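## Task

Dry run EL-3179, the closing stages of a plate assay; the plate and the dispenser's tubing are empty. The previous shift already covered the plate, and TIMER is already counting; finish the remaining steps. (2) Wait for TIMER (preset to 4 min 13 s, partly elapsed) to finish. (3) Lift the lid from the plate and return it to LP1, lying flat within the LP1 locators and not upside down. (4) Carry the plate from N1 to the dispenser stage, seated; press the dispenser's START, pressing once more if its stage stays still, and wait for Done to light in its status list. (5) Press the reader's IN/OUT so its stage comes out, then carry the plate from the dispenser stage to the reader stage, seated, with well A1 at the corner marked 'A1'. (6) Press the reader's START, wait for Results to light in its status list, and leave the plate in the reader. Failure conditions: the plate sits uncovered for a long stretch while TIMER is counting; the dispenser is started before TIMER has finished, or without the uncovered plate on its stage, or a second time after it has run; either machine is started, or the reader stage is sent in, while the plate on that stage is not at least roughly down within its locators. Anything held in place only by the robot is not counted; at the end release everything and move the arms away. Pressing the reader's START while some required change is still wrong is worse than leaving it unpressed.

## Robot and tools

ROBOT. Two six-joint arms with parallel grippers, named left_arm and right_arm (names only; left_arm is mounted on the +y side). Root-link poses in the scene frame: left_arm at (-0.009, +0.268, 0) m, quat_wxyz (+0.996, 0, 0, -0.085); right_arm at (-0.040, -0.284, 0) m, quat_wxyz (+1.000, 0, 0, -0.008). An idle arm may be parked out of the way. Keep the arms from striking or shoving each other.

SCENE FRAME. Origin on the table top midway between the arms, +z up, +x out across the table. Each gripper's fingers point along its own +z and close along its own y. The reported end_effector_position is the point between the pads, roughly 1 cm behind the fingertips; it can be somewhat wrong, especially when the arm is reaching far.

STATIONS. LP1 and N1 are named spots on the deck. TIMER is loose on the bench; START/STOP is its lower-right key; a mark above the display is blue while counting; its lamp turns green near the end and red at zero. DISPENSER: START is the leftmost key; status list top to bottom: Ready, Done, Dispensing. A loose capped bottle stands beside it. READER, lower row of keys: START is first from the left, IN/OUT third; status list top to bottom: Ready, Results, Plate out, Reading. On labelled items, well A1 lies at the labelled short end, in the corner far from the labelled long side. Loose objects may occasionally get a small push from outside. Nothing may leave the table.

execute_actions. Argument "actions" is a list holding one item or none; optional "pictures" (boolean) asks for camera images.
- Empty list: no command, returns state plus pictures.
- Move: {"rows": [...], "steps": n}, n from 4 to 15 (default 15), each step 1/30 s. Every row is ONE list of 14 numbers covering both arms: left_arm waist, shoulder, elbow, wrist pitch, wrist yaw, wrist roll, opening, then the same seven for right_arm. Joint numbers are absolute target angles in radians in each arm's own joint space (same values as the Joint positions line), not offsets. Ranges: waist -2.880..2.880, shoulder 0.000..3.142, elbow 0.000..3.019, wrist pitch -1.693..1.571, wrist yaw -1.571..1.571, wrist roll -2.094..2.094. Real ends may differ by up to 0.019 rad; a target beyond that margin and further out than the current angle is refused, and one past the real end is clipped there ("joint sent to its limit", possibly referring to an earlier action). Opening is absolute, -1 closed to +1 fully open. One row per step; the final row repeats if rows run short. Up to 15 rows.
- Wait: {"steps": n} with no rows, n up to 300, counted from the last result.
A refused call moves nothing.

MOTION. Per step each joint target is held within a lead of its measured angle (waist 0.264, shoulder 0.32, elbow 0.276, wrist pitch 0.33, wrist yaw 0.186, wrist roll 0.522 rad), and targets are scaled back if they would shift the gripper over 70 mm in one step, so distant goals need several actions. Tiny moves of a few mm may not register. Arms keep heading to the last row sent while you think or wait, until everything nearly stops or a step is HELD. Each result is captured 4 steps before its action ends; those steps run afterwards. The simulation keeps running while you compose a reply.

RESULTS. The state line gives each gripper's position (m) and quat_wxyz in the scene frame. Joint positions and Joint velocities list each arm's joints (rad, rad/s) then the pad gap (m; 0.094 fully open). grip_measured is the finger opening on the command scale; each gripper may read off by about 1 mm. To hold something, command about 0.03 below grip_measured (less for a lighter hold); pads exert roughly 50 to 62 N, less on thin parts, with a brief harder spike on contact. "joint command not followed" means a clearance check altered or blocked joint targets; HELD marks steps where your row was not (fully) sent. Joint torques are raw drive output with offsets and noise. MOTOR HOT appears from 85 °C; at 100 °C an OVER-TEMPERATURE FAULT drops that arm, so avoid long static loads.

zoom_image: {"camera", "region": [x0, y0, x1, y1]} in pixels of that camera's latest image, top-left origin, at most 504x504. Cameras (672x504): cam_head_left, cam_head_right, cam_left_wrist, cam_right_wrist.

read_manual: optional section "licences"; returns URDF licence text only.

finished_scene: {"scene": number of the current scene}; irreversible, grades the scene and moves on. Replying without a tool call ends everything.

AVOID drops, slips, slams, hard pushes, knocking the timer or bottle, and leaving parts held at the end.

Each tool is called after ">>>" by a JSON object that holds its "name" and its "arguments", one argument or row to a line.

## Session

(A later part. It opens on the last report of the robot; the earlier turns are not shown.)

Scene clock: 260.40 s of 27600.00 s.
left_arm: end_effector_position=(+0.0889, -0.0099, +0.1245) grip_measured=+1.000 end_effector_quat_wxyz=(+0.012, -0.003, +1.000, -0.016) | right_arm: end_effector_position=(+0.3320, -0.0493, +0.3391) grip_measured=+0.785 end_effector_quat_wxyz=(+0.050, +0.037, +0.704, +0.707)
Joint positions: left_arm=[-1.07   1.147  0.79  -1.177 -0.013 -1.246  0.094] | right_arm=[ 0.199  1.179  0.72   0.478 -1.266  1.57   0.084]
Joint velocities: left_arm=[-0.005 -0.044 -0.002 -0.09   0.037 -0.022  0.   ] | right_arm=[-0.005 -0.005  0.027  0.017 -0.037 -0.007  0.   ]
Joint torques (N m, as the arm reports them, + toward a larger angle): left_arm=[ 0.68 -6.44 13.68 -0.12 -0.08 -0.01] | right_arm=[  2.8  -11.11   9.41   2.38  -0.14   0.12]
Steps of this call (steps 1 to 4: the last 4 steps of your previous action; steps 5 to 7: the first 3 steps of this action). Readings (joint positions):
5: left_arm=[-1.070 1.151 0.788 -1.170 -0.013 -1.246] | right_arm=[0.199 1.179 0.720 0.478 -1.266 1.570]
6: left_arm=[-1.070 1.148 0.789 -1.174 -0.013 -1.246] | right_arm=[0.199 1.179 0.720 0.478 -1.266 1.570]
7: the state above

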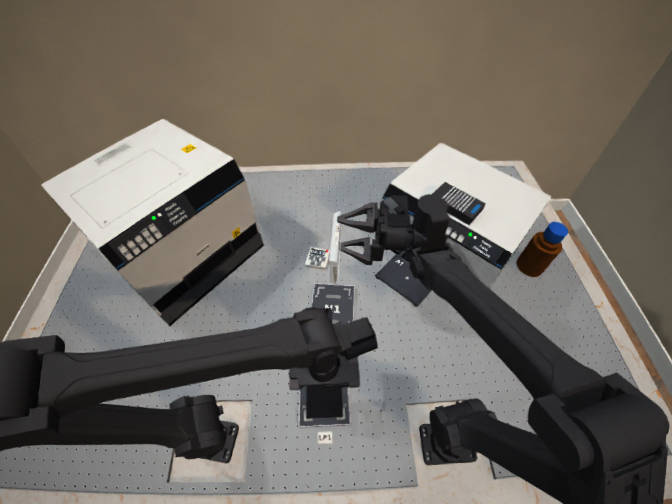

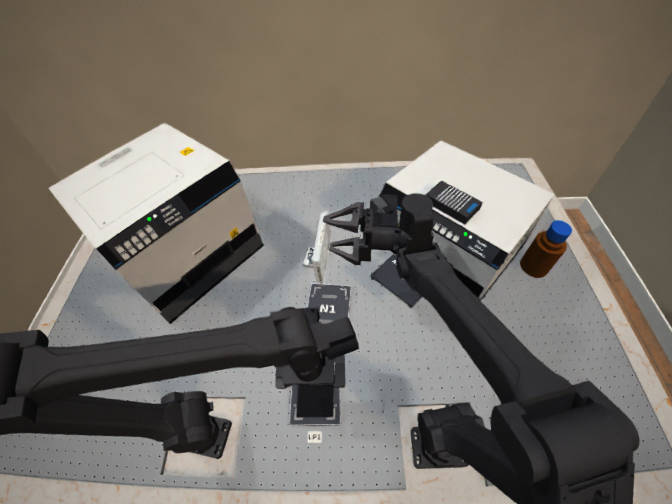

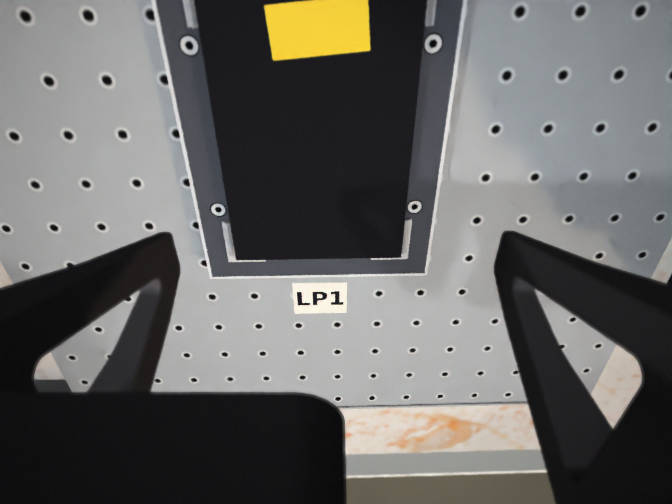

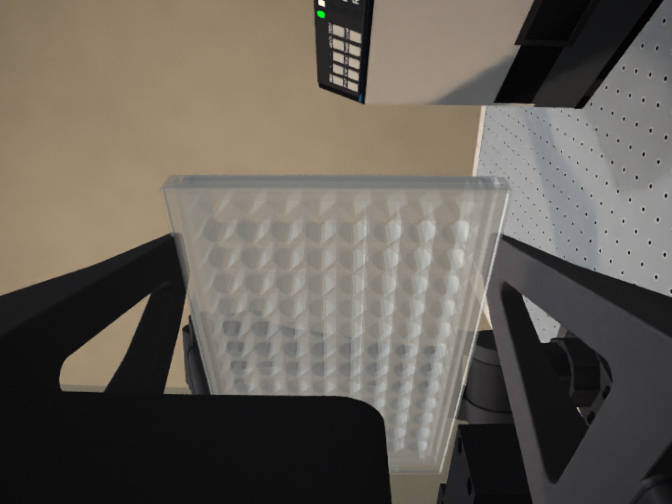

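>>> {"name": "execute_actions", "arguments": {
  "actions": [
    {"rows": [[-1.0706,1.1367,0.825,-1.192,-0.0082,-1.2505,1,0.196,1.169,0.707,0.4945,-1.270,1.584,0.770],[-1.0667,1.1358,0.812,-1.192,-0.0027,-1.2519,1,0.196,1.169,0.707,0.4945,-1.270,1.584,0.770],[-1.0602,1.1343,0.800,-1.192,0.0061,-1.2542,1,0.196,1.169,0.707,0.4945,-1.270,1.584,0.770],[-1.0513,1.1324,0.790,-1.192,0.0182,-1.2574,1,0.196,1.169,0.707,0.4945,-1.270,1.584,0.770],[-1.0401,1.1299,0.7823,-1.192,0.0333,-1.2614,1,0.196,1.169,0.707,0.4945,-1.270,1.584,0.770],[-1.0268,1.1269,0.7791,-1.192,0.0514,-1.2661,1,0.196,1.169,0.707,0.4945,-1.270,1.584,0.770],[-1.0115,1.1235,0.7754,-1.192,0.0722,-1.2715,1,0.196,1.169,0.707,0.4945,-1.270,1.584,0.770],[-0.9943,1.1196,0.7713,-1.192,0.0956,-1.2777,1,0.196,1.169,0.707,0.4945,-1.270,1.584,0.770],[-0.9753,1.1154,0.7667,-1.192,0.1215,-1.2844,1,0.196,1.169,0.707,0.4945,-1.270,1.584,0.770],[-0.9546,1.1108,0.7617,-1.192,0.1495,-1.2918,1,0.196,1.169,0.707,0.4945,-1.270,1.584,0.770],[-0.9325,1.1058,0.7564,-1.192,0.1797,-1.2997,1,0.196,1.169,0.707,0.4945,-1.270,1.584,0.770],[-0.9089,1.1005,0.7507,-1.192,0.2117,-1.3081,1,0.196,1.169,0.707,0.4945,-1.270,1.584,0.770],[-0.8840,1.0950,0.7447,-1.192,0.2455,-1.3169,1,0.196,1.169,0.707,0.4945,-1.270,1.584,0.770],[-0.8580,1.0891,0.7384,-1.192,0.2809,-1.3262,1,0.196,1.169,0.707,0.4945,-1.270,1.584,0.770],[-0.8309,1.0831,0.7319,-1.192,0.3177,-1.3358,1,0.196,1.169,0.707,0.4945,-1.270,1.584,0.770]], "steps": 15}
  ]
}}

>>> {"name": "execute_actions", "arguments": {
  "actions": [
    {"rows": [[-0.8029,1.0768,0.7252,-1.192,0.3558,-1.3458,1,0.196,1.169,0.707,0.4945,-1.270,1.584,0.770],[-0.7741,1.0704,0.7182,-1.192,0.3949,-1.3560,1,0.196,1.169,0.707,0.4945,-1.270,1.584,0.770],[-0.7446,1.0638,0.7112,-1.192,0.4349,-1.3665,1,0.196,1.169,0.707,0.4945,-1.270,1.584,0.770],[-0.7146,1.0571,0.7039,-1.192,0.4757,-1.3772,1,0.196,1.169,0.707,0.4945,-1.270,1.584,0.770],[-0.6842,1.0503,0.6966,-1.192,0.5171,-1.3880,1,0.196,1.169,0.707,0.4945,-1.270,1.584,0.770],[-0.6534,1.0434,0.6892,-1.192,0.5589,-1.3990,1,0.196,1.169,0.707,0.4945,-1.270,1.584,0.770],[-0.6225,1.0365,0.6817,-1.192,0.6009,-1.4100,1,0.196,1.169,0.707,0.4945,-1.270,1.584,0.770],[-0.5915,1.0295,0.6743,-1.192,0.6431,-1.4210,1,0.196,1.169,0.707,0.4945,-1.270,1.584,0.770],[-0.5606,1.0226,0.6668,-1.192,0.6851,-1.4320,1,0.196,1.169,0.707,0.4945,-1.270,1.584,0.770],[-0.5298,1.0157,0.6594,-1.192,0.7269,-1.4430,1,0.196,1.169,0.707,0.4945,-1.270,1.584,0.770],[-0.4994,1.0089,0.6521,-1.1897,0.7683,-1.4538,1,0.196,1.169,0.707,0.4945,-1.270,1.584,0.770],[-0.4694,1.0022,0.6448,-1.1828,0.8091,-1.4645,1,0.196,1.169,0.707,0.4945,-1.270,1.584,0.770],[-0.4399,0.9956,0.6378,-1.1716,0.8491,-1.4750,1,0.196,1.169,0.707,0.4945,-1.270,1.584,0.770],[-0.4111,0.9892,0.6308,-1.1563,0.8882,-1.4852,1,0.196,1.169,0.707,0.4945,-1.270,1.584,0.770],[-0.3831,0.9829,0.6241,-1.1371,0.9263,-1.4952,1,0.196,1.169,0.707,0.4945,-1.270,1.584,0.770]], "steps": 15}
  ]
}}

>>> {"name": "execute_actions", "arguments": {
  "actions": [
    {"rows": [[-0.3560,0.9769,0.6176,-1.1142,0.9631,-1.5048,1,0.196,1.169,0.707,0.4945,-1.270,1.584,0.770],[-0.3300,0.9710,0.6113,-1.0878,0.9985,-1.5141,1,0.196,1.169,0.707,0.4945,-1.270,1.584,0.770],[-0.3051,0.9655,0.6053,-1.0581,1.0323,-1.5229,1,0.196,1.169,0.707,0.4945,-1.270,1.584,0.770],[-0.2815,0.9602,0.5996,-1.0254,1.0643,-1.5313,1,0.196,1.169,0.707,0.4945,-1.270,1.584,0.770],[-0.2594,0.9552,0.5943,-0.9898,1.0945,-1.5392,1,0.196,1.169,0.707,0.4945,-1.270,1.584,0.770],[-0.2387,0.9506,0.5893,-0.9516,1.1225,-1.5466,1,0.196,1.169,0.707,0.4945,-1.270,1.584,0.770],[-0.2197,0.9464,0.5847,-0.9110,1.1484,-1.5533,1,0.196,1.169,0.707,0.4945,-1.270,1.584,0.770],[-0.2025,0.9425,0.5806,-0.8682,1.1718,-1.5595,1,0.196,1.169,0.707,0.4945,-1.270,1.584,0.770],[-0.1872,0.9391,0.5769,-0.8233,1.1926,-1.5649,1,0.196,1.169,0.707,0.4945,-1.270,1.584,0.770],[-0.1739,0.9361,0.5737,-0.7767,1.2107,-1.5696,1,0.196,1.169,0.707,0.4945,-1.270,1.584,0.770],[-0.1627,0.9336,0.5710,-0.7284,1.2258,-1.5736,1,0.196,1.169,0.707,0.4945,-1.270,1.584,0.770],[-0.1538,0.9317,0.5689,-0.6789,1.2379,-1.5768,1,0.196,1.169,0.707,0.4945,-1.270,1.584,0.770],[-0.1473,0.9302,0.5673,-0.6281,1.2467,-1.5791,1,0.196,1.169,0.707,0.4945,-1.270,1.584,0.770],[-0.1434,0.9293,0.5663,-0.5764,1.2522,-1.5805,1,0.196,1.169,0.707,0.4945,-1.270,1.584,0.770],[-0.142,0.929,0.566,-0.5239,1.254,-1.581,1,0.196,1.169,0.707,0.4945,-1.270,1.584,0.770]], "steps": 15}
  ]
}}

>>> {"name": "execute_actions", "arguments": {
  "actions": [
    {"rows": [[-0.142,0.929,0.566,-0.4710,1.254,-1.581,1,0.196,1.169,0.707,0.4945,-1.270,1.584,0.770],[-0.142,0.929,0.566,-0.4177,1.254,-1.581,1,0.196,1.169,0.707,0.4945,-1.270,1.584,0.770],[-0.142,0.929,0.566,-0.3643,1.254,-1.581,1,0.196,1.169,0.707,0.4945,-1.270,1.584,0.770],[-0.142,0.929,0.566,-0.3110,1.254,-1.581,1,0.196,1.169,0.707,0.4945,-1.270,1.584,0.770],[-0.142,0.929,0.566,-0.2581,1.254,-1.581,1,0.196,1.169,0.707,0.4945,-1.270,1.584,0.770],[-0.142,0.929,0.566,-0.2056,1.254,-1.581,1,0.196,1.169,0.707,0.4945,-1.270,1.584,0.770],[-0.142,0.929,0.566,-0.1539,1.254,-1.581,1,0.196,1.169,0.707,0.4945,-1.270,1.584,0.770],[-0.142,0.929,0.566,-0.1031,1.254,-1.581,1,0.196,1.169,0.707,0.4945,-1.270,1.584,0.770],[-0.142,0.929,0.566,-0.0536,1.254,-1.581,1,0.196,1.169,0.707,0.4945,-1.270,1.584,0.770],[-0.142,0.929,0.566,-0.0053,1.254,-1.581,1,0.196,1.169,0.707,0.4945,-1.270,1.584,0.770],[-0.142,0.929,0.566,0.0413,1.254,-1.581,1,0.196,1.169,0.707,0.4945,-1.270,1.584,0.770],[-0.142,0.929,0.566,0.0862,1.254,-1.581,1,0.196,1.169,0.707,0.4945,-1.270,1.584,0.770],[-0.142,0.929,0.566,0.1290,1.254,-1.581,1,0.196,1.169,0.707,0.4945,-1.270,1.584,0.770],[-0.142,0.929,0.566,0.1696,1.254,-1.581,1,0.196,1.169,0.707,0.4945,-1.270,1.584,0.770],[-0.142,0.929,0.566,0.2078,1.254,-1.581,1,0.196,1.169,0.707,0.4945,-1.270,1.584,0.770]], "steps": 15}
  ]
}}

>>> {"name": "execute_actions", "arguments": {
  "actions": [
    {"rows": [[-0.142,0.929,0.566,0.2434,1.254,-1.581,1,0.196,1.169,0.707,0.4945,-1.270,1.584,0.770],[-0.142,0.929,0.566,0.2761,1.254,-1.581,1,0.196,1.169,0.707,0.4945,-1.270,1.584,0.770],[-0.142,0.929,0.566,0.3058,1.254,-1.581,1,0.196,1.169,0.707,0.4945,-1.270,1.584,0.770],[-0.142,0.929,0.566,0.3322,1.254,-1.581,1,0.196,1.169,0.707,0.4945,-1.270,1.584,0.770],[-0.142,0.929,0.566,0.3551,1.254,-1.581,1,0.196,1.169,0.707,0.4945,-1.270,1.584,0.770],[-0.142,0.929,0.566,0.3743,1.254,-1.581,1,0.196,1.169,0.707,0.4945,-1.270,1.584,0.770],[-0.142,0.929,0.566,0.3896,1.254,-1.581,1,0.196,1.169,0.707,0.4945,-1.270,1.584,0.770],[-0.142,0.929,0.566,0.4008,1.254,-1.581,1,0.196,1.169,0.707,0.4945,-1.270,1.584,0.770],[-0.142,0.929,0.566,0.4077,1.254,-1.581,1,0.196,1.169,0.707,0.4945,-1.270,1.584,0.770],[-0.142,0.929,0.566,0.410,1.254,-1.581,1,0.196,1.169,0.707,0.4945,-1.270,1.584,0.770]], "steps": 15}
  ]
}}

>>> {"name": "execute_actions", "arguments": {
  "actions": [
    {"steps": 6}
  ],
  "pictures": true
}}

Scene clock: 264.13 s of 27600.00 s.
left_arm: end_effector_position=(+0.0816, -0.0030, +0.1205) grip_measured=+1.000 end_effector_quat_wxyz=(-0.069, -0.055, +0.995, -0.036) | right_arm: end_effector_position=(+0.3320, -0.0493, +0.3391) grip_measured=+0.785 end_effector_quat_wxyz=(+0.050, +0.037, +0.704, +0.707)
Joint positions: left_arm=[-0.986  1.137  0.766 -1.181  0.155 -1.267  0.094] | right_arm=[ 0.199  1.179  0.72   0.478 -1.266  1.57   0.084]
Joint velocities: left_arm=[ 0.65  -0.122 -0.173 -0.007  0.681 -0.125  0.   ] | right_arm=[ 0.015 -0.005  0.012 -0.017 -0.066 -0.022 -0.   ]
Joint torques (N m, as the arm reports them, + toward a larger angle): left_arm=[ 1.69 -7.72  9.23 -0.27 -0.09 -0.04] | right_arm=[  2.82 -11.11   9.43   2.4   -0.14   0.12]
Steps of this call (steps 1 to 4: the last 4 steps of your previous action; steps 5 to 15: the robot went on to your last target; steps 16 to 101: nothing new was sent; steps 102 to 112: the first 11 steps of this action). Readings (joint positions):
102: left_arm=[-1.070 1.147 0.790 -1.181 -0.012 -1.246] | right_arm=[0.199 1.179 0.720 0.478 -1.266 1.570]
103: left_arm=[-1.070 1.147 0.790 -1.181 -0.009 -1.246] | right_arm=[0.199 1.179 0.720 0.478 -1.266 1.570]
105: left_arm=[-1.069 1.147 0.790 -1.181 0.007 -1.246] | right_arm=[0.199 1.179 0.720 0.478 -1.266 1.570]
109: left_arm=[-1.041 1.145 0.781 -1.181 0.077 -1.253] | right_arm=[0.199 1.179 0.720 0.478 -1.266 1.570]
112: the state above

Scene clock: 264.63 s of 27600.00 s.
left_arm: end_effector_position=(+0.0992, +0.0179, +0.1506) grip_measured=+1.000 end_effector_quat_wxyz=(-0.309, -0.305, +0.883, -0.181) | right_arm: end_effector_position=(+0.3320, -0.0493, +0.3391) grip_measured=+0.785 end_effector_quat_wxyz=(+0.050, +0.037, +0.704, +0.707)
Joint positions: left_arm=[-0.558  1.037  0.665 -1.181  0.732 -1.399  0.094] | right_arm=[ 0.199  1.179  0.72   0.478 -1.266  1.57   0.084]
Joint velocities: left_arm=[ 0.904 -0.2   -0.212  0.007  1.018 -0.271  0.   ] | right_arm=[-0.015  0.005  0.012 -0.007 -0.022  0.066  0.001]
Joint torques (N m, as the arm reports them, + toward a larger angle): left_arm=[ 1.16 -5.52  9.34  0.01  0.21 -0.05] | right_arm=[  2.88 -11.1    9.44   2.4   -0.13   0.12]
Steps of this call (steps 1 to 4: the last 4 steps of your previous action; steps 5 to 15: the first 11 steps of this action). Readings (joint positions):
5: left_arm=[-0.859 1.109 0.737 -1.181 0.324 -1.302] | right_arm=[0.199 1.179 0.720 0.478 -1.266 1.570]
6: left_arm=[-0.831 1.102 0.730 -1.181 0.362 -1.310] | right_arm=[0.199 1.179 0.720 0.478 -1.266 1.570]
8: left_arm=[-0.773 1.087 0.717 -1.181 0.441 -1.328] | right_arm=[0.199 1.179 0.720 0.478 -1.266 1.570]
12: left_arm=[-0.651 1.059 0.688 -1.181 0.607 -1.368] | right_arm=[0.199 1.179 0.720 0.478 -1.266 1.570]
15: the state above

Scene clock: 265.13 s of 27600.00 s.
left_arm: end_effector_position=(+0.1784, +0.0256, +0.2112) grip_measured=+1.000 end_effector_quat_wxyz=(-0.368, -0.365, +0.730, -0.446) | right_arm: end_effector_position=(+0.3320, -0.0493, +0.3391) grip_measured=+0.785 end_effector_quat_wxyz=(+0.050, +0.037, +0.704, +0.707)
Joint positions: left_arm=[-0.191  0.954  0.575 -0.831  1.209 -1.538  0.094] | right_arm=[ 0.199  1.179  0.72   0.478 -1.266  1.57   0.084]
Joint velocities: left_arm=[ 0.396 -0.093 -0.105  1.306  0.359 -0.212  0.   ] | right_arm=[-0.005 -0.005  0.012 -0.012 -0.022  0.022 -0.   ]
Joint torques (N m, as the arm reports them, + toward a larger angle): left_arm=[ 1.5  -4.37 10.1   0.89  0.61 -0.04] | right_arm=[  2.88 -11.07   9.42   2.39  -0.14   0.12]
Steps of this call (steps 1 to 4: the last 4 steps of your previous action; steps 5 to 15: the first 11 steps of this action). Readings (joint positions):
5: left_arm=[-0.409 1.003 0.628 -1.158 0.930 -1.452] | right_arm=[0.199 1.179 0.720 0.478 -1.266 1.570]
6: left_arm=[-0.381 0.997 0.620 -1.141 0.967 -1.463] | right_arm=[0.199 1.179 0.720 0.478 -1.266 1.570]
8: left_arm=[-0.329 0.985 0.607 -1.093 1.035 -1.482] | right_arm=[0.199 1.179 0.720 0.478 -1.266 1.570]
12: left_arm=[-0.240 0.965 0.586 -0.958 1.149 -1.517] | right_arm=[0.199 1.179 0.720 0.478 -1.266 1.570]
15: the state above

Scene clock: 265.63 s of 27600.00 s.
left_arm: end_effector_position=(+0.2487, +0.0108, +0.2798) grip_measured=+1.000 end_effector_quat_wxyz=(-0.149, -0.149, +0.739, -0.640) | right_arm: end_effector_position=(+0.3320, -0.0493, +0.3391) grip_measured=+0.785 end_effector_quat_wxyz=(+0.050, +0.037, +0.704, +0.707)
Joint positions: left_arm=[-0.15   0.945  0.566 -0.07   1.251 -1.57   0.094] | right_arm=[ 0.199  1.179  0.72   0.478 -1.266  1.57   0.084]
Joint velocities: left_arm=[-0.015 -0.005  0.022  1.375 -0.022 -0.007  0.   ] | right_arm=[-0.005 -0.015 -0.007  0.002  0.051 -0.037 -0.   ]
Joint torques (N m, as the arm reports them, + toward a larger angle): left_arm=[ 1.49 -5.29 10.62  1.64  0.35  0.04] | right_arm=[  2.89 -11.04   9.44   2.38  -0.13   0.12]
Steps of this call (steps 1 to 4: the last 4 steps of your previous action; steps 5 to 15: the first 11 steps of this action). Readings (joint positions):
5: left_arm=[-0.151 0.946 0.566 -0.587 1.249 -1.560] | right_arm=[0.199 1.179 0.720 0.478 -1.266 1.570]
6: left_arm=[-0.150 0.946 0.566 -0.535 1.249 -1.562] | right_arm=[0.199 1.179 0.720 0.478 -1.266 1.570]
8: left_arm=[-0.150 0.945 0.566 -0.430 1.250 -1.565] | right_arm=[0.199 1.179 0.720 0.478 -1.266 1.570]
12: left_arm=[-0.150 0.945 0.566 -0.220 1.250 -1.569] | right_arm=[0.199 1.179 0.720 0.478 -1.266 1.570]
15: the state above

Scene clock: 266.13 s of 27600.00 s.
left_arm: end_effector_position=(+0.2607, +0.0069, +0.3361) grip_measured=+1.000 end_effector_quat_wxyz=(+0.001, +0.001, +0.707, -0.707) | right_arm: end_effector_position=(+0.3320, -0.0493, +0.3391) grip_measured=+0.785 end_effector_quat_wxyz=(+0.050, +0.037, +0.704, +0.707)
Joint positions: left_arm=[-0.15   0.944  0.566  0.382  1.251 -1.571  0.094] | right_arm=[ 0.199  1.179  0.72   0.478 -1.266  1.57   0.084]
Joint velocities: left_arm=[-0.005 -0.005 -0.002  0.159  0.022  0.037  0.   ] | right_arm=[-0.024 -0.005 -0.007 -0.012 -0.066  0.022 -0.001]
Joint torques (N m, as the arm reports them, + toward a larger angle): left_arm=[ 1.53 -5.15 10.75  1.96  0.04  0.03] | right_arm=[  2.9  -11.06   9.45   2.38  -0.14   0.12]
Steps of this call (steps 1 to 4: the last 4 steps of your previous action; steps 5 to 15: the first 11 steps of this action). Readings (joint positions):
5: left_arm=[-0.150 0.945 0.566 0.150 1.251 -1.571] | right_arm=[0.199 1.179 0.720 0.478 -1.266 1.570]
6: left_arm=[-0.150 0.945 0.566 0.188 1.251 -1.571] | right_arm=[0.199 1.179 0.720 0.478 -1.266 1.570]
8: left_arm=[-0.150 0.945 0.566 0.255 1.251 -1.571] | right_arm=[0.199 1.179 0.720 0.478 -1.266 1.570]
12: left_arm=[-0.150 0.945 0.566 0.350 1.251 -1.571] | right_arm=[0.199 1.179 0.720 0.478 -1.266 1.570]
15: the state above

Scene clock: 266.33 s of 27600.00 s.
left_arm: end_effector_position=(+0.2607, +0.0069, +0.3371) grip_measured=+1.000 end_effector_quat_wxyz=(+0.004, +0.003, +0.706, -0.708) | right_arm: end_effector_position=(+0.3320, -0.0493, +0.3391) grip_measured=+0.785 end_effector_quat_wxyz=(+0.050, +0.037, +0.704, +0.707)
Joint positions: left_arm=[-0.15   0.944  0.566  0.389  1.251 -1.571  0.094] | right_arm=[ 0.199  1.179  0.72   0.478 -1.266  1.57   0.084]
Joint velocities: left_arm=[-0.015 -0.005 -0.007 -0.007  0.022  0.051  0.   ] | right_arm=[-0.024  0.005 -0.012  0.002  0.007  0.051  0.   ]
Joint torques (N m, as the arm reports them, + toward a larger angle): left_arm=[ 1.45 -5.   10.68  2.2   0.03  0.04] | right_arm=[  2.85 -11.06   9.45   2.39  -0.14   0.12]
Kept back: nothing.
Steps of this call (steps 1 to 4: the last 4 steps of your previous action; steps 5 to 6: the robot went on to your last target). Readings (joint positions):
1: left_arm=[-0.150 0.944 0.566 0.386 1.251 -1.571] | right_arm=[0.199 1.179 0.720 0.478 -1.266 1.570]
2: left_arm=[-0.150 0.944 0.566 0.388 1.251 -1.571] | right_arm=[0.199 1.179 0.720 0.478 -1.266 1.570]
4: left_arm=[-0.150 0.944 0.566 0.389 1.251 -1.571] | right_arm=[0.199 1.179 0.720 0.478 -1.266 1.570]
6: the state above

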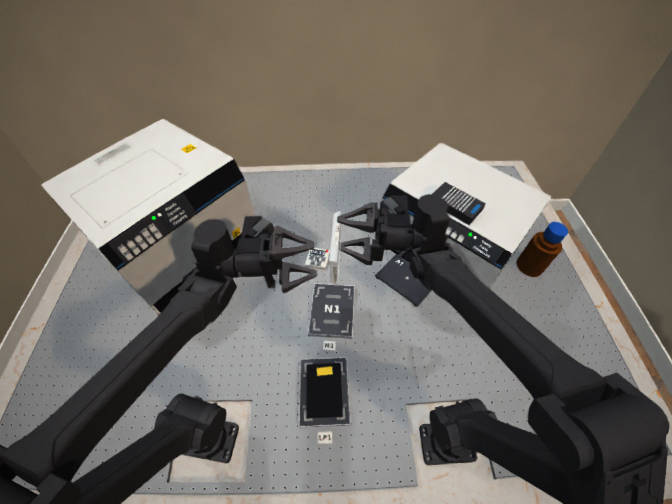

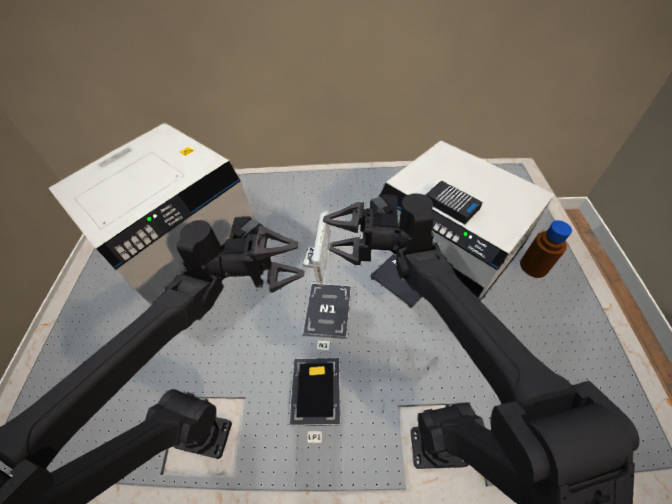

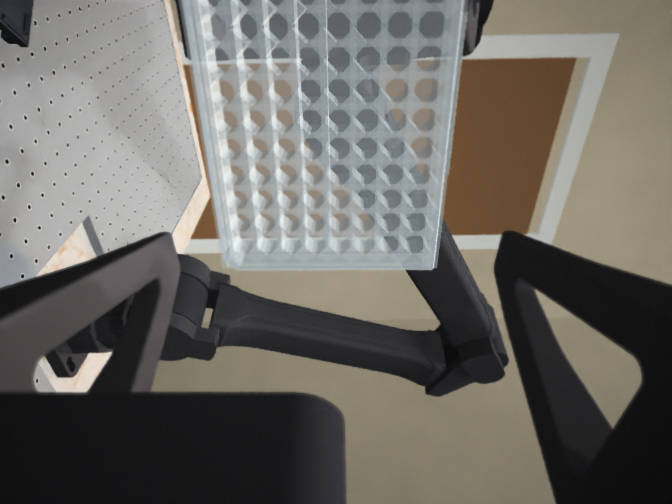

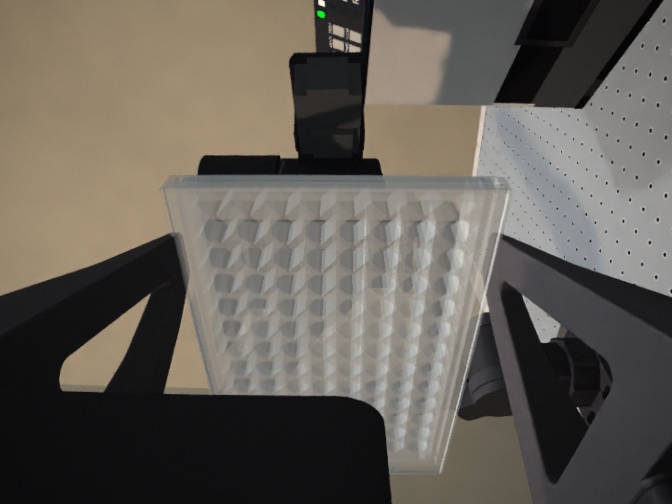

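>>> {"name": "zoom_image", "arguments": {
  "camera": "cam_left_wrist",
  "region": [150, 0, 530, 290]
}}

>>> {"name": "zoom_image", "arguments": {
  "camera": "cam_head_left",
  "region": [280, 345, 370, 445]
}}

Region (150, 0, 530, 290) of cam_left_wrist's 672x504 image, scaled by 1.326, with more detail than that image has; it fills the top 385 rows of this view, and the rest is white.

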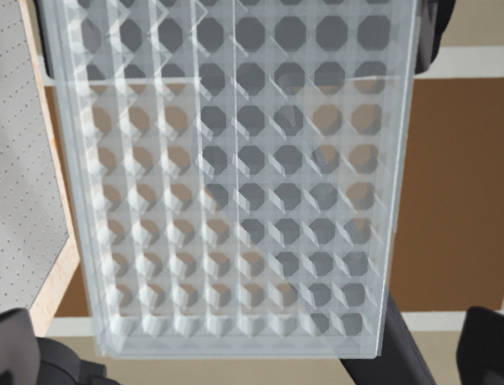

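Region (280, 345, 370, 445) of cam_head_left's 672x504 image, scaled by 5.040, with more detail than that image has; it fills the left 454 columns of this view, and the rest is white.

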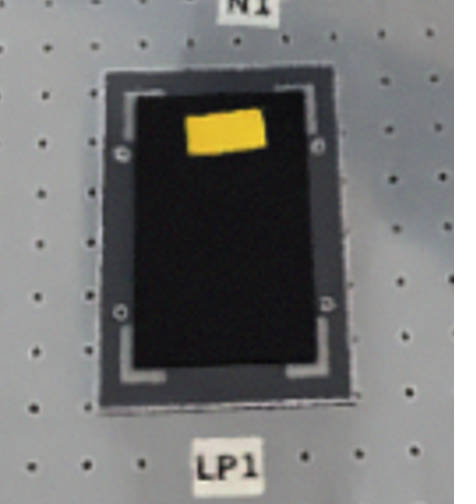

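>>> {"name": "execute_actions", "arguments": {
  "actions": [
    {"rows": [[-0.142,0.929,0.565,0.410,1.254,-1.581,1,0.200,1.169,0.707,0.4945,-1.270,1.584,0.770],[-0.142,0.929,0.564,0.410,1.254,-1.581,1,0.204,1.169,0.707,0.4945,-1.270,1.584,0.770],[-0.142,0.929,0.563,0.410,1.254,-1.581,1,0.208,1.169,0.707,0.4945,-1.270,1.584,0.770],[-0.142,0.929,0.562,0.410,1.254,-1.581,1,0.213,1.169,0.707,0.4945,-1.270,1.584,0.770],[-0.142,0.929,0.561,0.410,1.254,-1.581,1,0.219,1.169,0.707,0.4945,-1.270,1.584,0.770],[-0.142,0.929,0.560,0.410,1.254,-1.581,1,0.226,1.169,0.707,0.4945,-1.270,1.584,0.770],[-0.142,0.929,0.560,0.410,1.254,-1.581,1,0.233,1.169,0.707,0.4945,-1.270,1.584,0.770],[-0.142,0.929,0.560,0.410,1.254,-1.581,1,0.240,1.169,0.707,0.4945,-1.270,1.584,0.770],[-0.142,0.929,0.560,0.410,1.254,-1.581,1,0.247,1.169,0.707,0.4945,-1.270,1.584,0.770],[-0.142,0.929,0.560,0.410,1.254,-1.581,1,0.254,1.169,0.707,0.4945,-1.270,1.584,0.770],[-0.142,0.929,0.560,0.410,1.254,-1.581,1,0.260,1.169,0.707,0.4945,-1.270,1.584,0.770],[-0.142,0.929,0.560,0.410,1.254,-1.581,1,0.265,1.169,0.707,0.4945,-1.270,1.584,0.770],[-0.142,0.929,0.560,0.410,1.254,-1.581,1,0.269,1.169,0.707,0.4945,-1.270,1.584,0.770],[-0.142,0.929,0.560,0.410,1.254,-1.581,1,0.272,1.169,0.707,0.4945,-1.270,1.584,0.770],[-0.142,0.929,0.560,0.410,1.254,-1.581,1,0.274,1.169,0.707,0.4945,-1.270,1.584,0.770]], "steps": 15}
  ]
}}

>>> {"name": "execute_actions", "arguments": {
  "actions": [
    {"steps": 8}
  ],
  "pictures": true
}}

Scene clock: 267.70 s of 27600.00 s.
left_arm: end_effector_position=(+0.2599, +0.0072, +0.3341) grip_measured=+1.000 end_effector_quat_wxyz=(+0.001, +0.001, +0.707, -0.708) | right_arm: end_effector_position=(+0.3219, -0.0340, +0.3391) grip_measured=+0.785 end_effector_quat_wxyz=(+0.035, +0.022, +0.705, +0.708)
Joint positions: left_arm=[-0.15   0.944  0.559  0.389  1.251 -1.571  0.094] | right_arm=[ 0.24   1.179  0.72   0.478 -1.266  1.57   0.084]
Joint velocities: left_arm=[-0.024 -0.005 -0.017  0.007 -0.066  0.125  0.   ] | right_arm=[ 0.22  -0.005 -0.007 -0.002 -0.007 -0.051  0.002]
Joint torques (N m, as the arm reports them, + toward a larger angle): left_arm=[ 1.5  -5.27 10.76  2.08  0.04  0.03] | right_arm=[  3.38 -11.07   9.42   2.38  -0.13   0.12]
Steps of this call (steps 1 to 15: the robot went on to your last target; steps 16 to 30: nothing new was sent; steps 31 to 41: the first 11 steps of this action). Readings (joint positions):
31: left_arm=[-0.150 0.944 0.566 0.389 1.251 -1.571] | right_arm=[0.199 1.179 0.720 0.478 -1.266 1.570]
32: left_arm=[-0.150 0.944 0.566 0.389 1.251 -1.571] | right_arm=[0.199 1.179 0.720 0.478 -1.266 1.570]
34: left_arm=[-0.150 0.944 0.566 0.389 1.251 -1.571] | right_arm=[0.200 1.179 0.720 0.478 -1.266 1.570]
38: left_arm=[-0.150 0.944 0.562 0.389 1.251 -1.571] | right_arm=[0.216 1.179 0.720 0.478 -1.266 1.570]
41: the state above

Scene clock: 267.97 s of 27600.00 s.
left_arm: end_effector_position=(+0.2599, +0.0072, +0.3341) grip_measured=+1.000 end_effector_quat_wxyz=(+0.001, +0.001, +0.707, -0.708) | right_arm: end_effector_position=(+0.3139, -0.0229, +0.3391) grip_measured=+0.785 end_effector_quat_wxyz=(+0.024, +0.011, +0.705, +0.709)
Joint positions: left_arm=[-0.15   0.944  0.559  0.389  1.251 -1.571  0.094] | right_arm=[ 0.271  1.179  0.72   0.478 -1.267  1.57   0.084]
Joint velocities: left_arm=[-0.005  0.005  0.002 -0.007 -0.125  0.007  0.   ] | right_arm=[-0.005 -0.005 -0.012  0.017  0.007 -0.095 -0.   ]
Joint torques (N m, as the arm reports them, + toward a larger angle): left_arm=[ 1.44 -5.31 10.65  2.08  0.04  0.03] | right_arm=[  3.51 -11.02   9.42   2.38  -0.12   0.12]
Kept back: nothing.
Steps of this call (steps 1 to 4: the last 4 steps of your previous action; steps 5 to 8: the robot went on to your last target). Readings (joint positions):
1: left_arm=[-0.150 0.944 0.559 0.389 1.251 -1.571] | right_arm=[0.248 1.179 0.720 0.478 -1.266 1.570]
2: left_arm=[-0.150 0.944 0.559 0.389 1.251 -1.571] | right_arm=[0.256 1.179 0.720 0.478 -1.266 1.570]
4: left_arm=[-0.150 0.944 0.559 0.389 1.251 -1.571] | right_arm=[0.266 1.179 0.720 0.478 -1.267 1.570]
8: the state above

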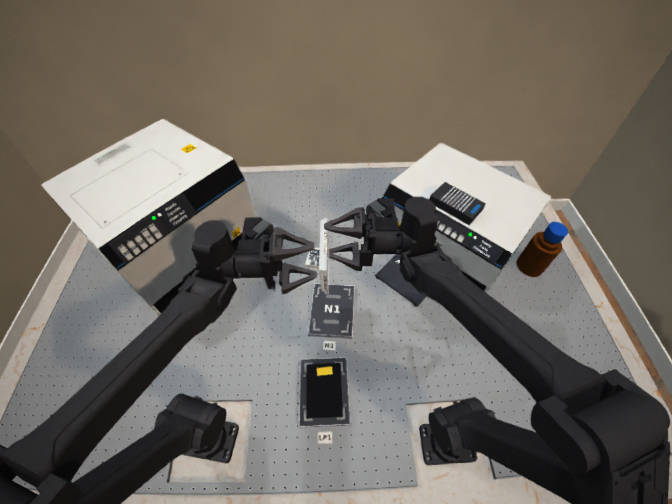

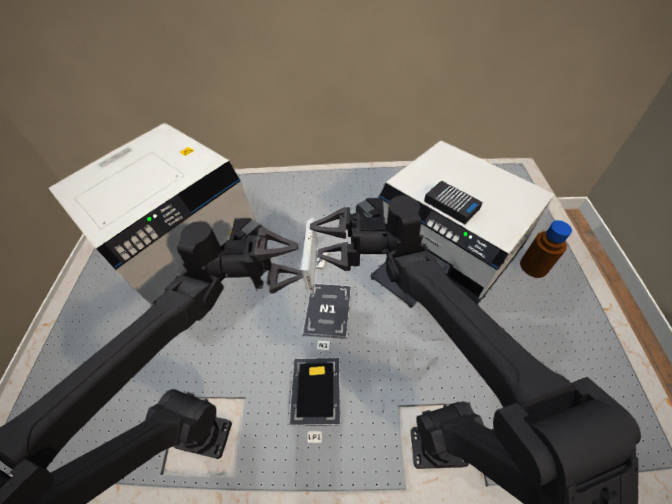

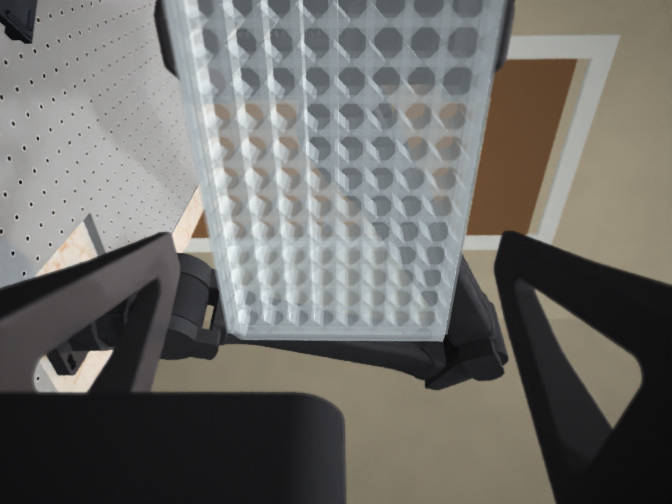

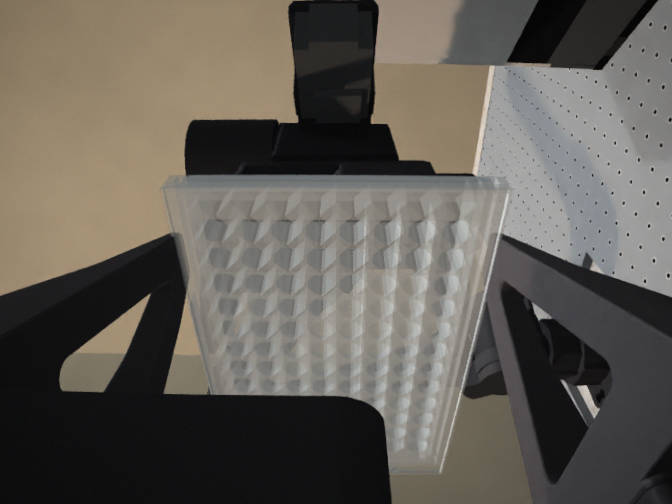

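>>> {"name": "zoom_image", "arguments": {
  "camera": "cam_left_wrist",
  "region": [150, 100, 530, 360]
}}

>>> {"name": "zoom_image", "arguments": {
  "camera": "cam_head_left",
  "region": [270, 200, 380, 310]
}}

Region (150, 100, 530, 360) of cam_left_wrist's 672x504 image, scaled by 1.326, with more detail than that image has; it fills the top 345 rows of this view, and the rest is white.

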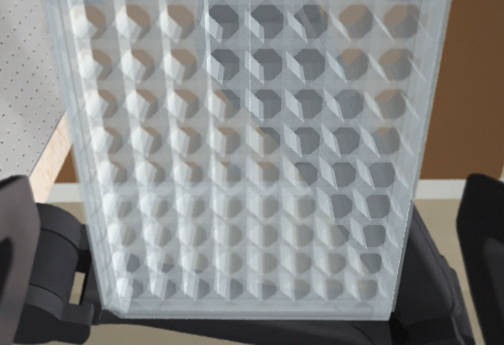

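Region (270, 200, 380, 310) of cam_head_left's 672x504 image, scaled by 4.582, with more detail than that image has.

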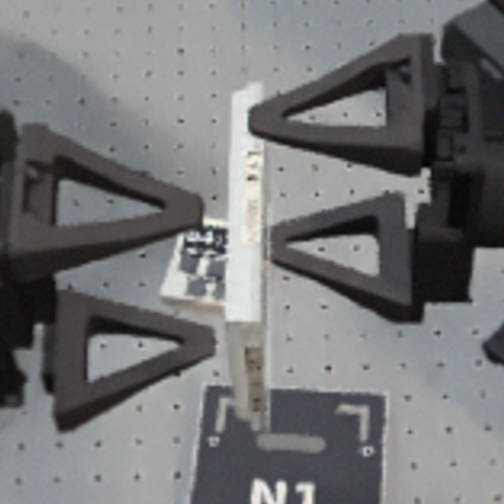

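>>> {"name": "execute_actions", "arguments": {
  "actions": [
    {"rows": [[-0.142,0.929,0.560,0.410,1.254,-1.581,1,0.277,1.169,0.707,0.4945,-1.266,1.584,0.770],[-0.142,0.929,0.560,0.410,1.254,-1.581,1,0.280,1.169,0.707,0.4945,-1.263,1.584,0.770],[-0.142,0.929,0.560,0.410,1.254,-1.581,1,0.284,1.169,0.707,0.4945,-1.260,1.584,0.770],[-0.142,0.929,0.560,0.410,1.254,-1.581,1,0.288,1.169,0.707,0.4945,-1.257,1.584,0.770],[-0.142,0.929,0.560,0.410,1.254,-1.581,1,0.293,1.169,0.707,0.4945,-1.254,1.584,0.770],[-0.142,0.929,0.560,0.410,1.254,-1.581,1,0.298,1.169,0.707,0.4945,-1.251,1.584,0.770],[-0.142,0.929,0.560,0.410,1.254,-1.581,1,0.303,1.169,0.707,0.4945,-1.248,1.584,0.770],[-0.142,0.929,0.560,0.410,1.254,-1.581,1,0.308,1.169,0.707,0.4945,-1.245,1.584,0.770],[-0.142,0.929,0.560,0.410,1.254,-1.581,1,0.313,1.169,0.707,0.4945,-1.242,1.584,0.770],[-0.142,0.929,0.560,0.410,1.254,-1.581,1,0.318,1.169,0.707,0.4945,-1.240,1.584,0.770],[-0.142,0.929,0.560,0.410,1.254,-1.581,1,0.322,1.169,0.707,0.4945,-1.238,1.584,0.770],[-0.142,0.929,0.560,0.410,1.254,-1.581,1,0.326,1.169,0.707,0.4945,-1.237,1.584,0.770],[-0.142,0.929,0.560,0.410,1.254,-1.581,1,0.329,1.169,0.707,0.4945,-1.236,1.584,0.770],[-0.142,0.929,0.560,0.410,1.254,-1.581,1,0.331,1.169,0.707,0.4945,-1.236,1.584,0.770],[-0.142,0.929,0.560,0.410,1.254,-1.581,1,0.332,1.169,0.707,0.4945,-1.236,1.584,0.770]], "steps": 15}
  ]
}}

>>> {"name": "execute_actions", "arguments": {
  "actions": [
    {"steps": 8}
  ],
  "pictures": true
}}

>>> {"name": "zoom_image", "arguments": {
  "camera": "cam_head_left",
  "region": [270, 200, 380, 310]
}}

Scene clock: 270.03 s of 27600.00 s.
left_arm: end_effector_position=(+0.2599, +0.0072, +0.3341) grip_measured=+1.000 end_effector_quat_wxyz=(+0.001, +0.001, +0.707, -0.708) | right_arm: end_effector_position=(+0.3083, -0.0105, +0.3392) grip_measured=+0.785 end_effector_quat_wxyz=(+0.019, +0.007, +0.705, +0.709)
Joint positions: left_arm=[-0.15   0.944  0.559  0.389  1.251 -1.571  0.094] | right_arm=[ 0.307  1.179  0.72   0.478 -1.243  1.57   0.084]
Joint velocities: left_arm=[ 0.005 -0.005 -0.022  0.007  0.007 -0.037  0.   ] | right_arm=[ 0.151  0.005 -0.007  0.002 -0.022 -0.007 -0.   ]
Joint torques (N m, as the arm reports them, + toward a larger angle): left_arm=[ 1.33 -5.3  10.67  2.12  0.05  0.02] | right_arm=[  3.54 -11.11   9.43   2.4    0.14   0.12]
Steps of this call (steps 1 to 30: the robot went on to your last target; steps 31 to 51: nothing new was sent; steps 52 to 62: the first 11 steps of this action). Readings (joint positions):
52: left_arm=[-0.150 0.944 0.559 0.389 1.251 -1.571] | right_arm=[0.271 1.179 0.720 0.478 -1.267 1.570]
53: left_arm=[-0.150 0.944 0.559 0.389 1.251 -1.571] | right_arm=[0.271 1.179 0.720 0.478 -1.267 1.570]
55: left_arm=[-0.150 0.944 0.559 0.389 1.251 -1.571] | right_arm=[0.273 1.179 0.720 0.478 -1.263 1.570]
59: left_arm=[-0.150 0.944 0.559 0.389 1.251 -1.571] | right_arm=[0.289 1.179 0.720 0.478 -1.251 1.570]
62: the state above

Scene clock: 270.30 s of 27600.00 s.
left_arm: end_effector_position=(+0.2599, +0.0072, +0.3341) grip_measured=+1.000 end_effector_quat_wxyz=(+0.001, +0.001, +0.707, -0.708) | right_arm: end_effector_position=(+0.3033, -0.0036, +0.3392) grip_measured=+0.785 end_effector_quat_wxyz=(+0.013, +0.001, +0.705, +0.709)
Joint positions: left_arm=[-0.15   0.944  0.559  0.389  1.251 -1.571  0.094] | right_arm=[ 0.327  1.179  0.72   0.478 -1.24   1.57   0.084]
Joint velocities: left_arm=[ 0.005  0.005 -0.022 -0.027  0.007  0.007  0.   ] | right_arm=[-0.015  0.005 -0.007  0.027 -0.051 -0.022 -0.   ]
Joint torques (N m, as the arm reports them, + toward a larger angle): left_arm=[ 1.34 -5.24 10.68  2.14  0.04  0.05] | right_arm=[  3.53 -11.04   9.44   2.4    0.15   0.12]
Kept back: nothing.
Steps of this call (steps 1 to 4: the last 4 steps of your previous action; steps 5 to 8: the robot went on to your last target). Readings (joint positions):
1: left_arm=[-0.150 0.944 0.559 0.389 1.251 -1.571] | right_arm=[0.313 1.179 0.720 0.478 -1.242 1.570]
2: left_arm=[-0.150 0.944 0.559 0.389 1.251 -1.571] | right_arm=[0.317 1.179 0.720 0.478 -1.241 1.570]
4: left_arm=[-0.150 0.944 0.559 0.389 1.251 -1.571] | right_arm=[0.324 1.179 0.720 0.478 -1.240 1.570]
8: the state above

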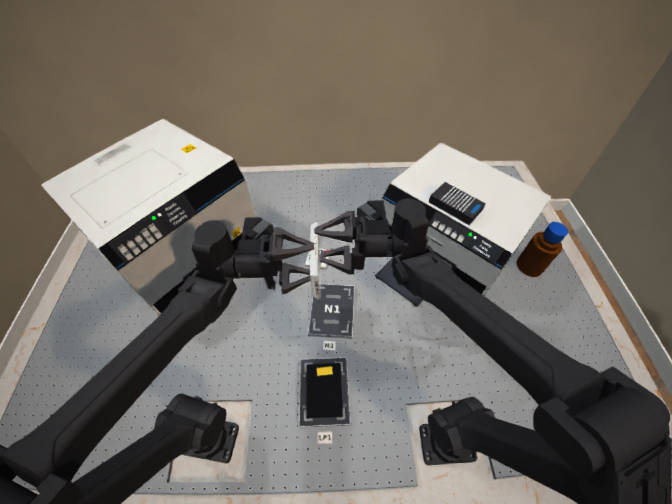

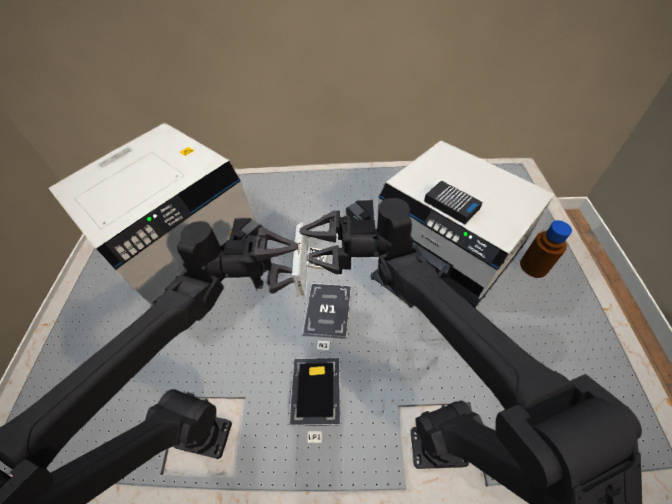

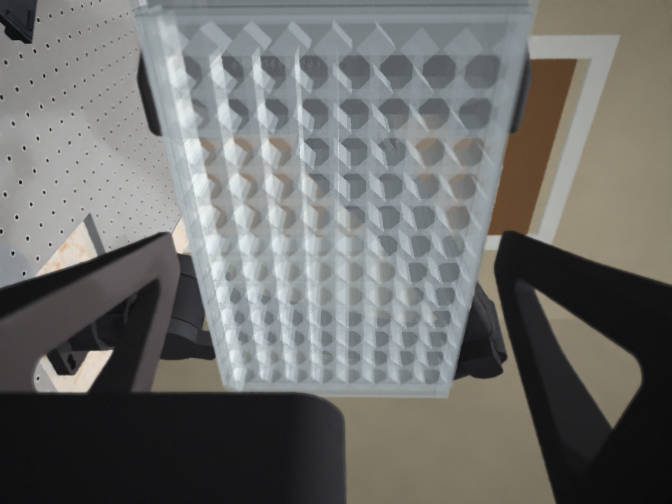

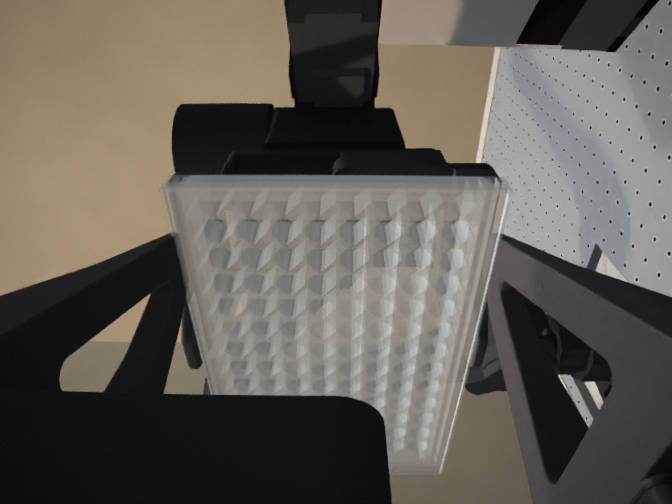

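Region (270, 200, 380, 310) of cam_head_left's 672x504 image, scaled by 4.582, with more detail than that image has.

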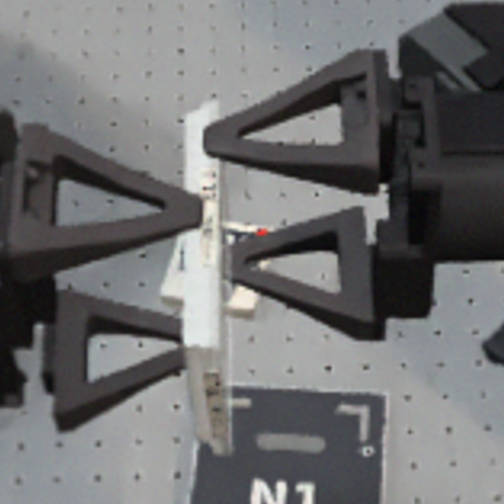

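>>> {"name": "zoom_image", "arguments": {
  "camera": "cam_left_wrist",
  "region": [120, 0, 560, 140]
}}

>>> {"name": "zoom_image", "arguments": {
  "camera": "cam_left_wrist",
  "region": [200, 300, 480, 410]
}}

Region (120, 0, 560, 140) of cam_left_wrist's 672x504 image, scaled by 1.145, with more detail than that image has; it fills the top 160 rows of this view, and the rest is white.

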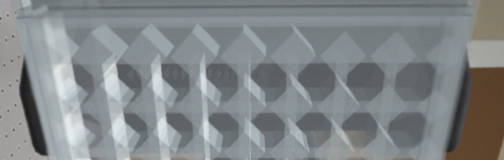

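Region (200, 300, 480, 410) of cam_left_wrist's 672x504 image, scaled by 1.800, with more detail than that image has; it fills the top 198 rows of this view, and the rest is white.

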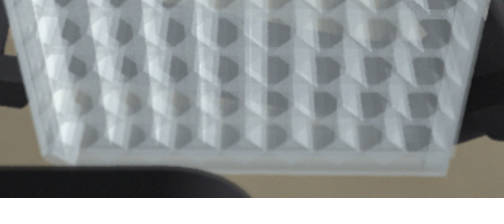

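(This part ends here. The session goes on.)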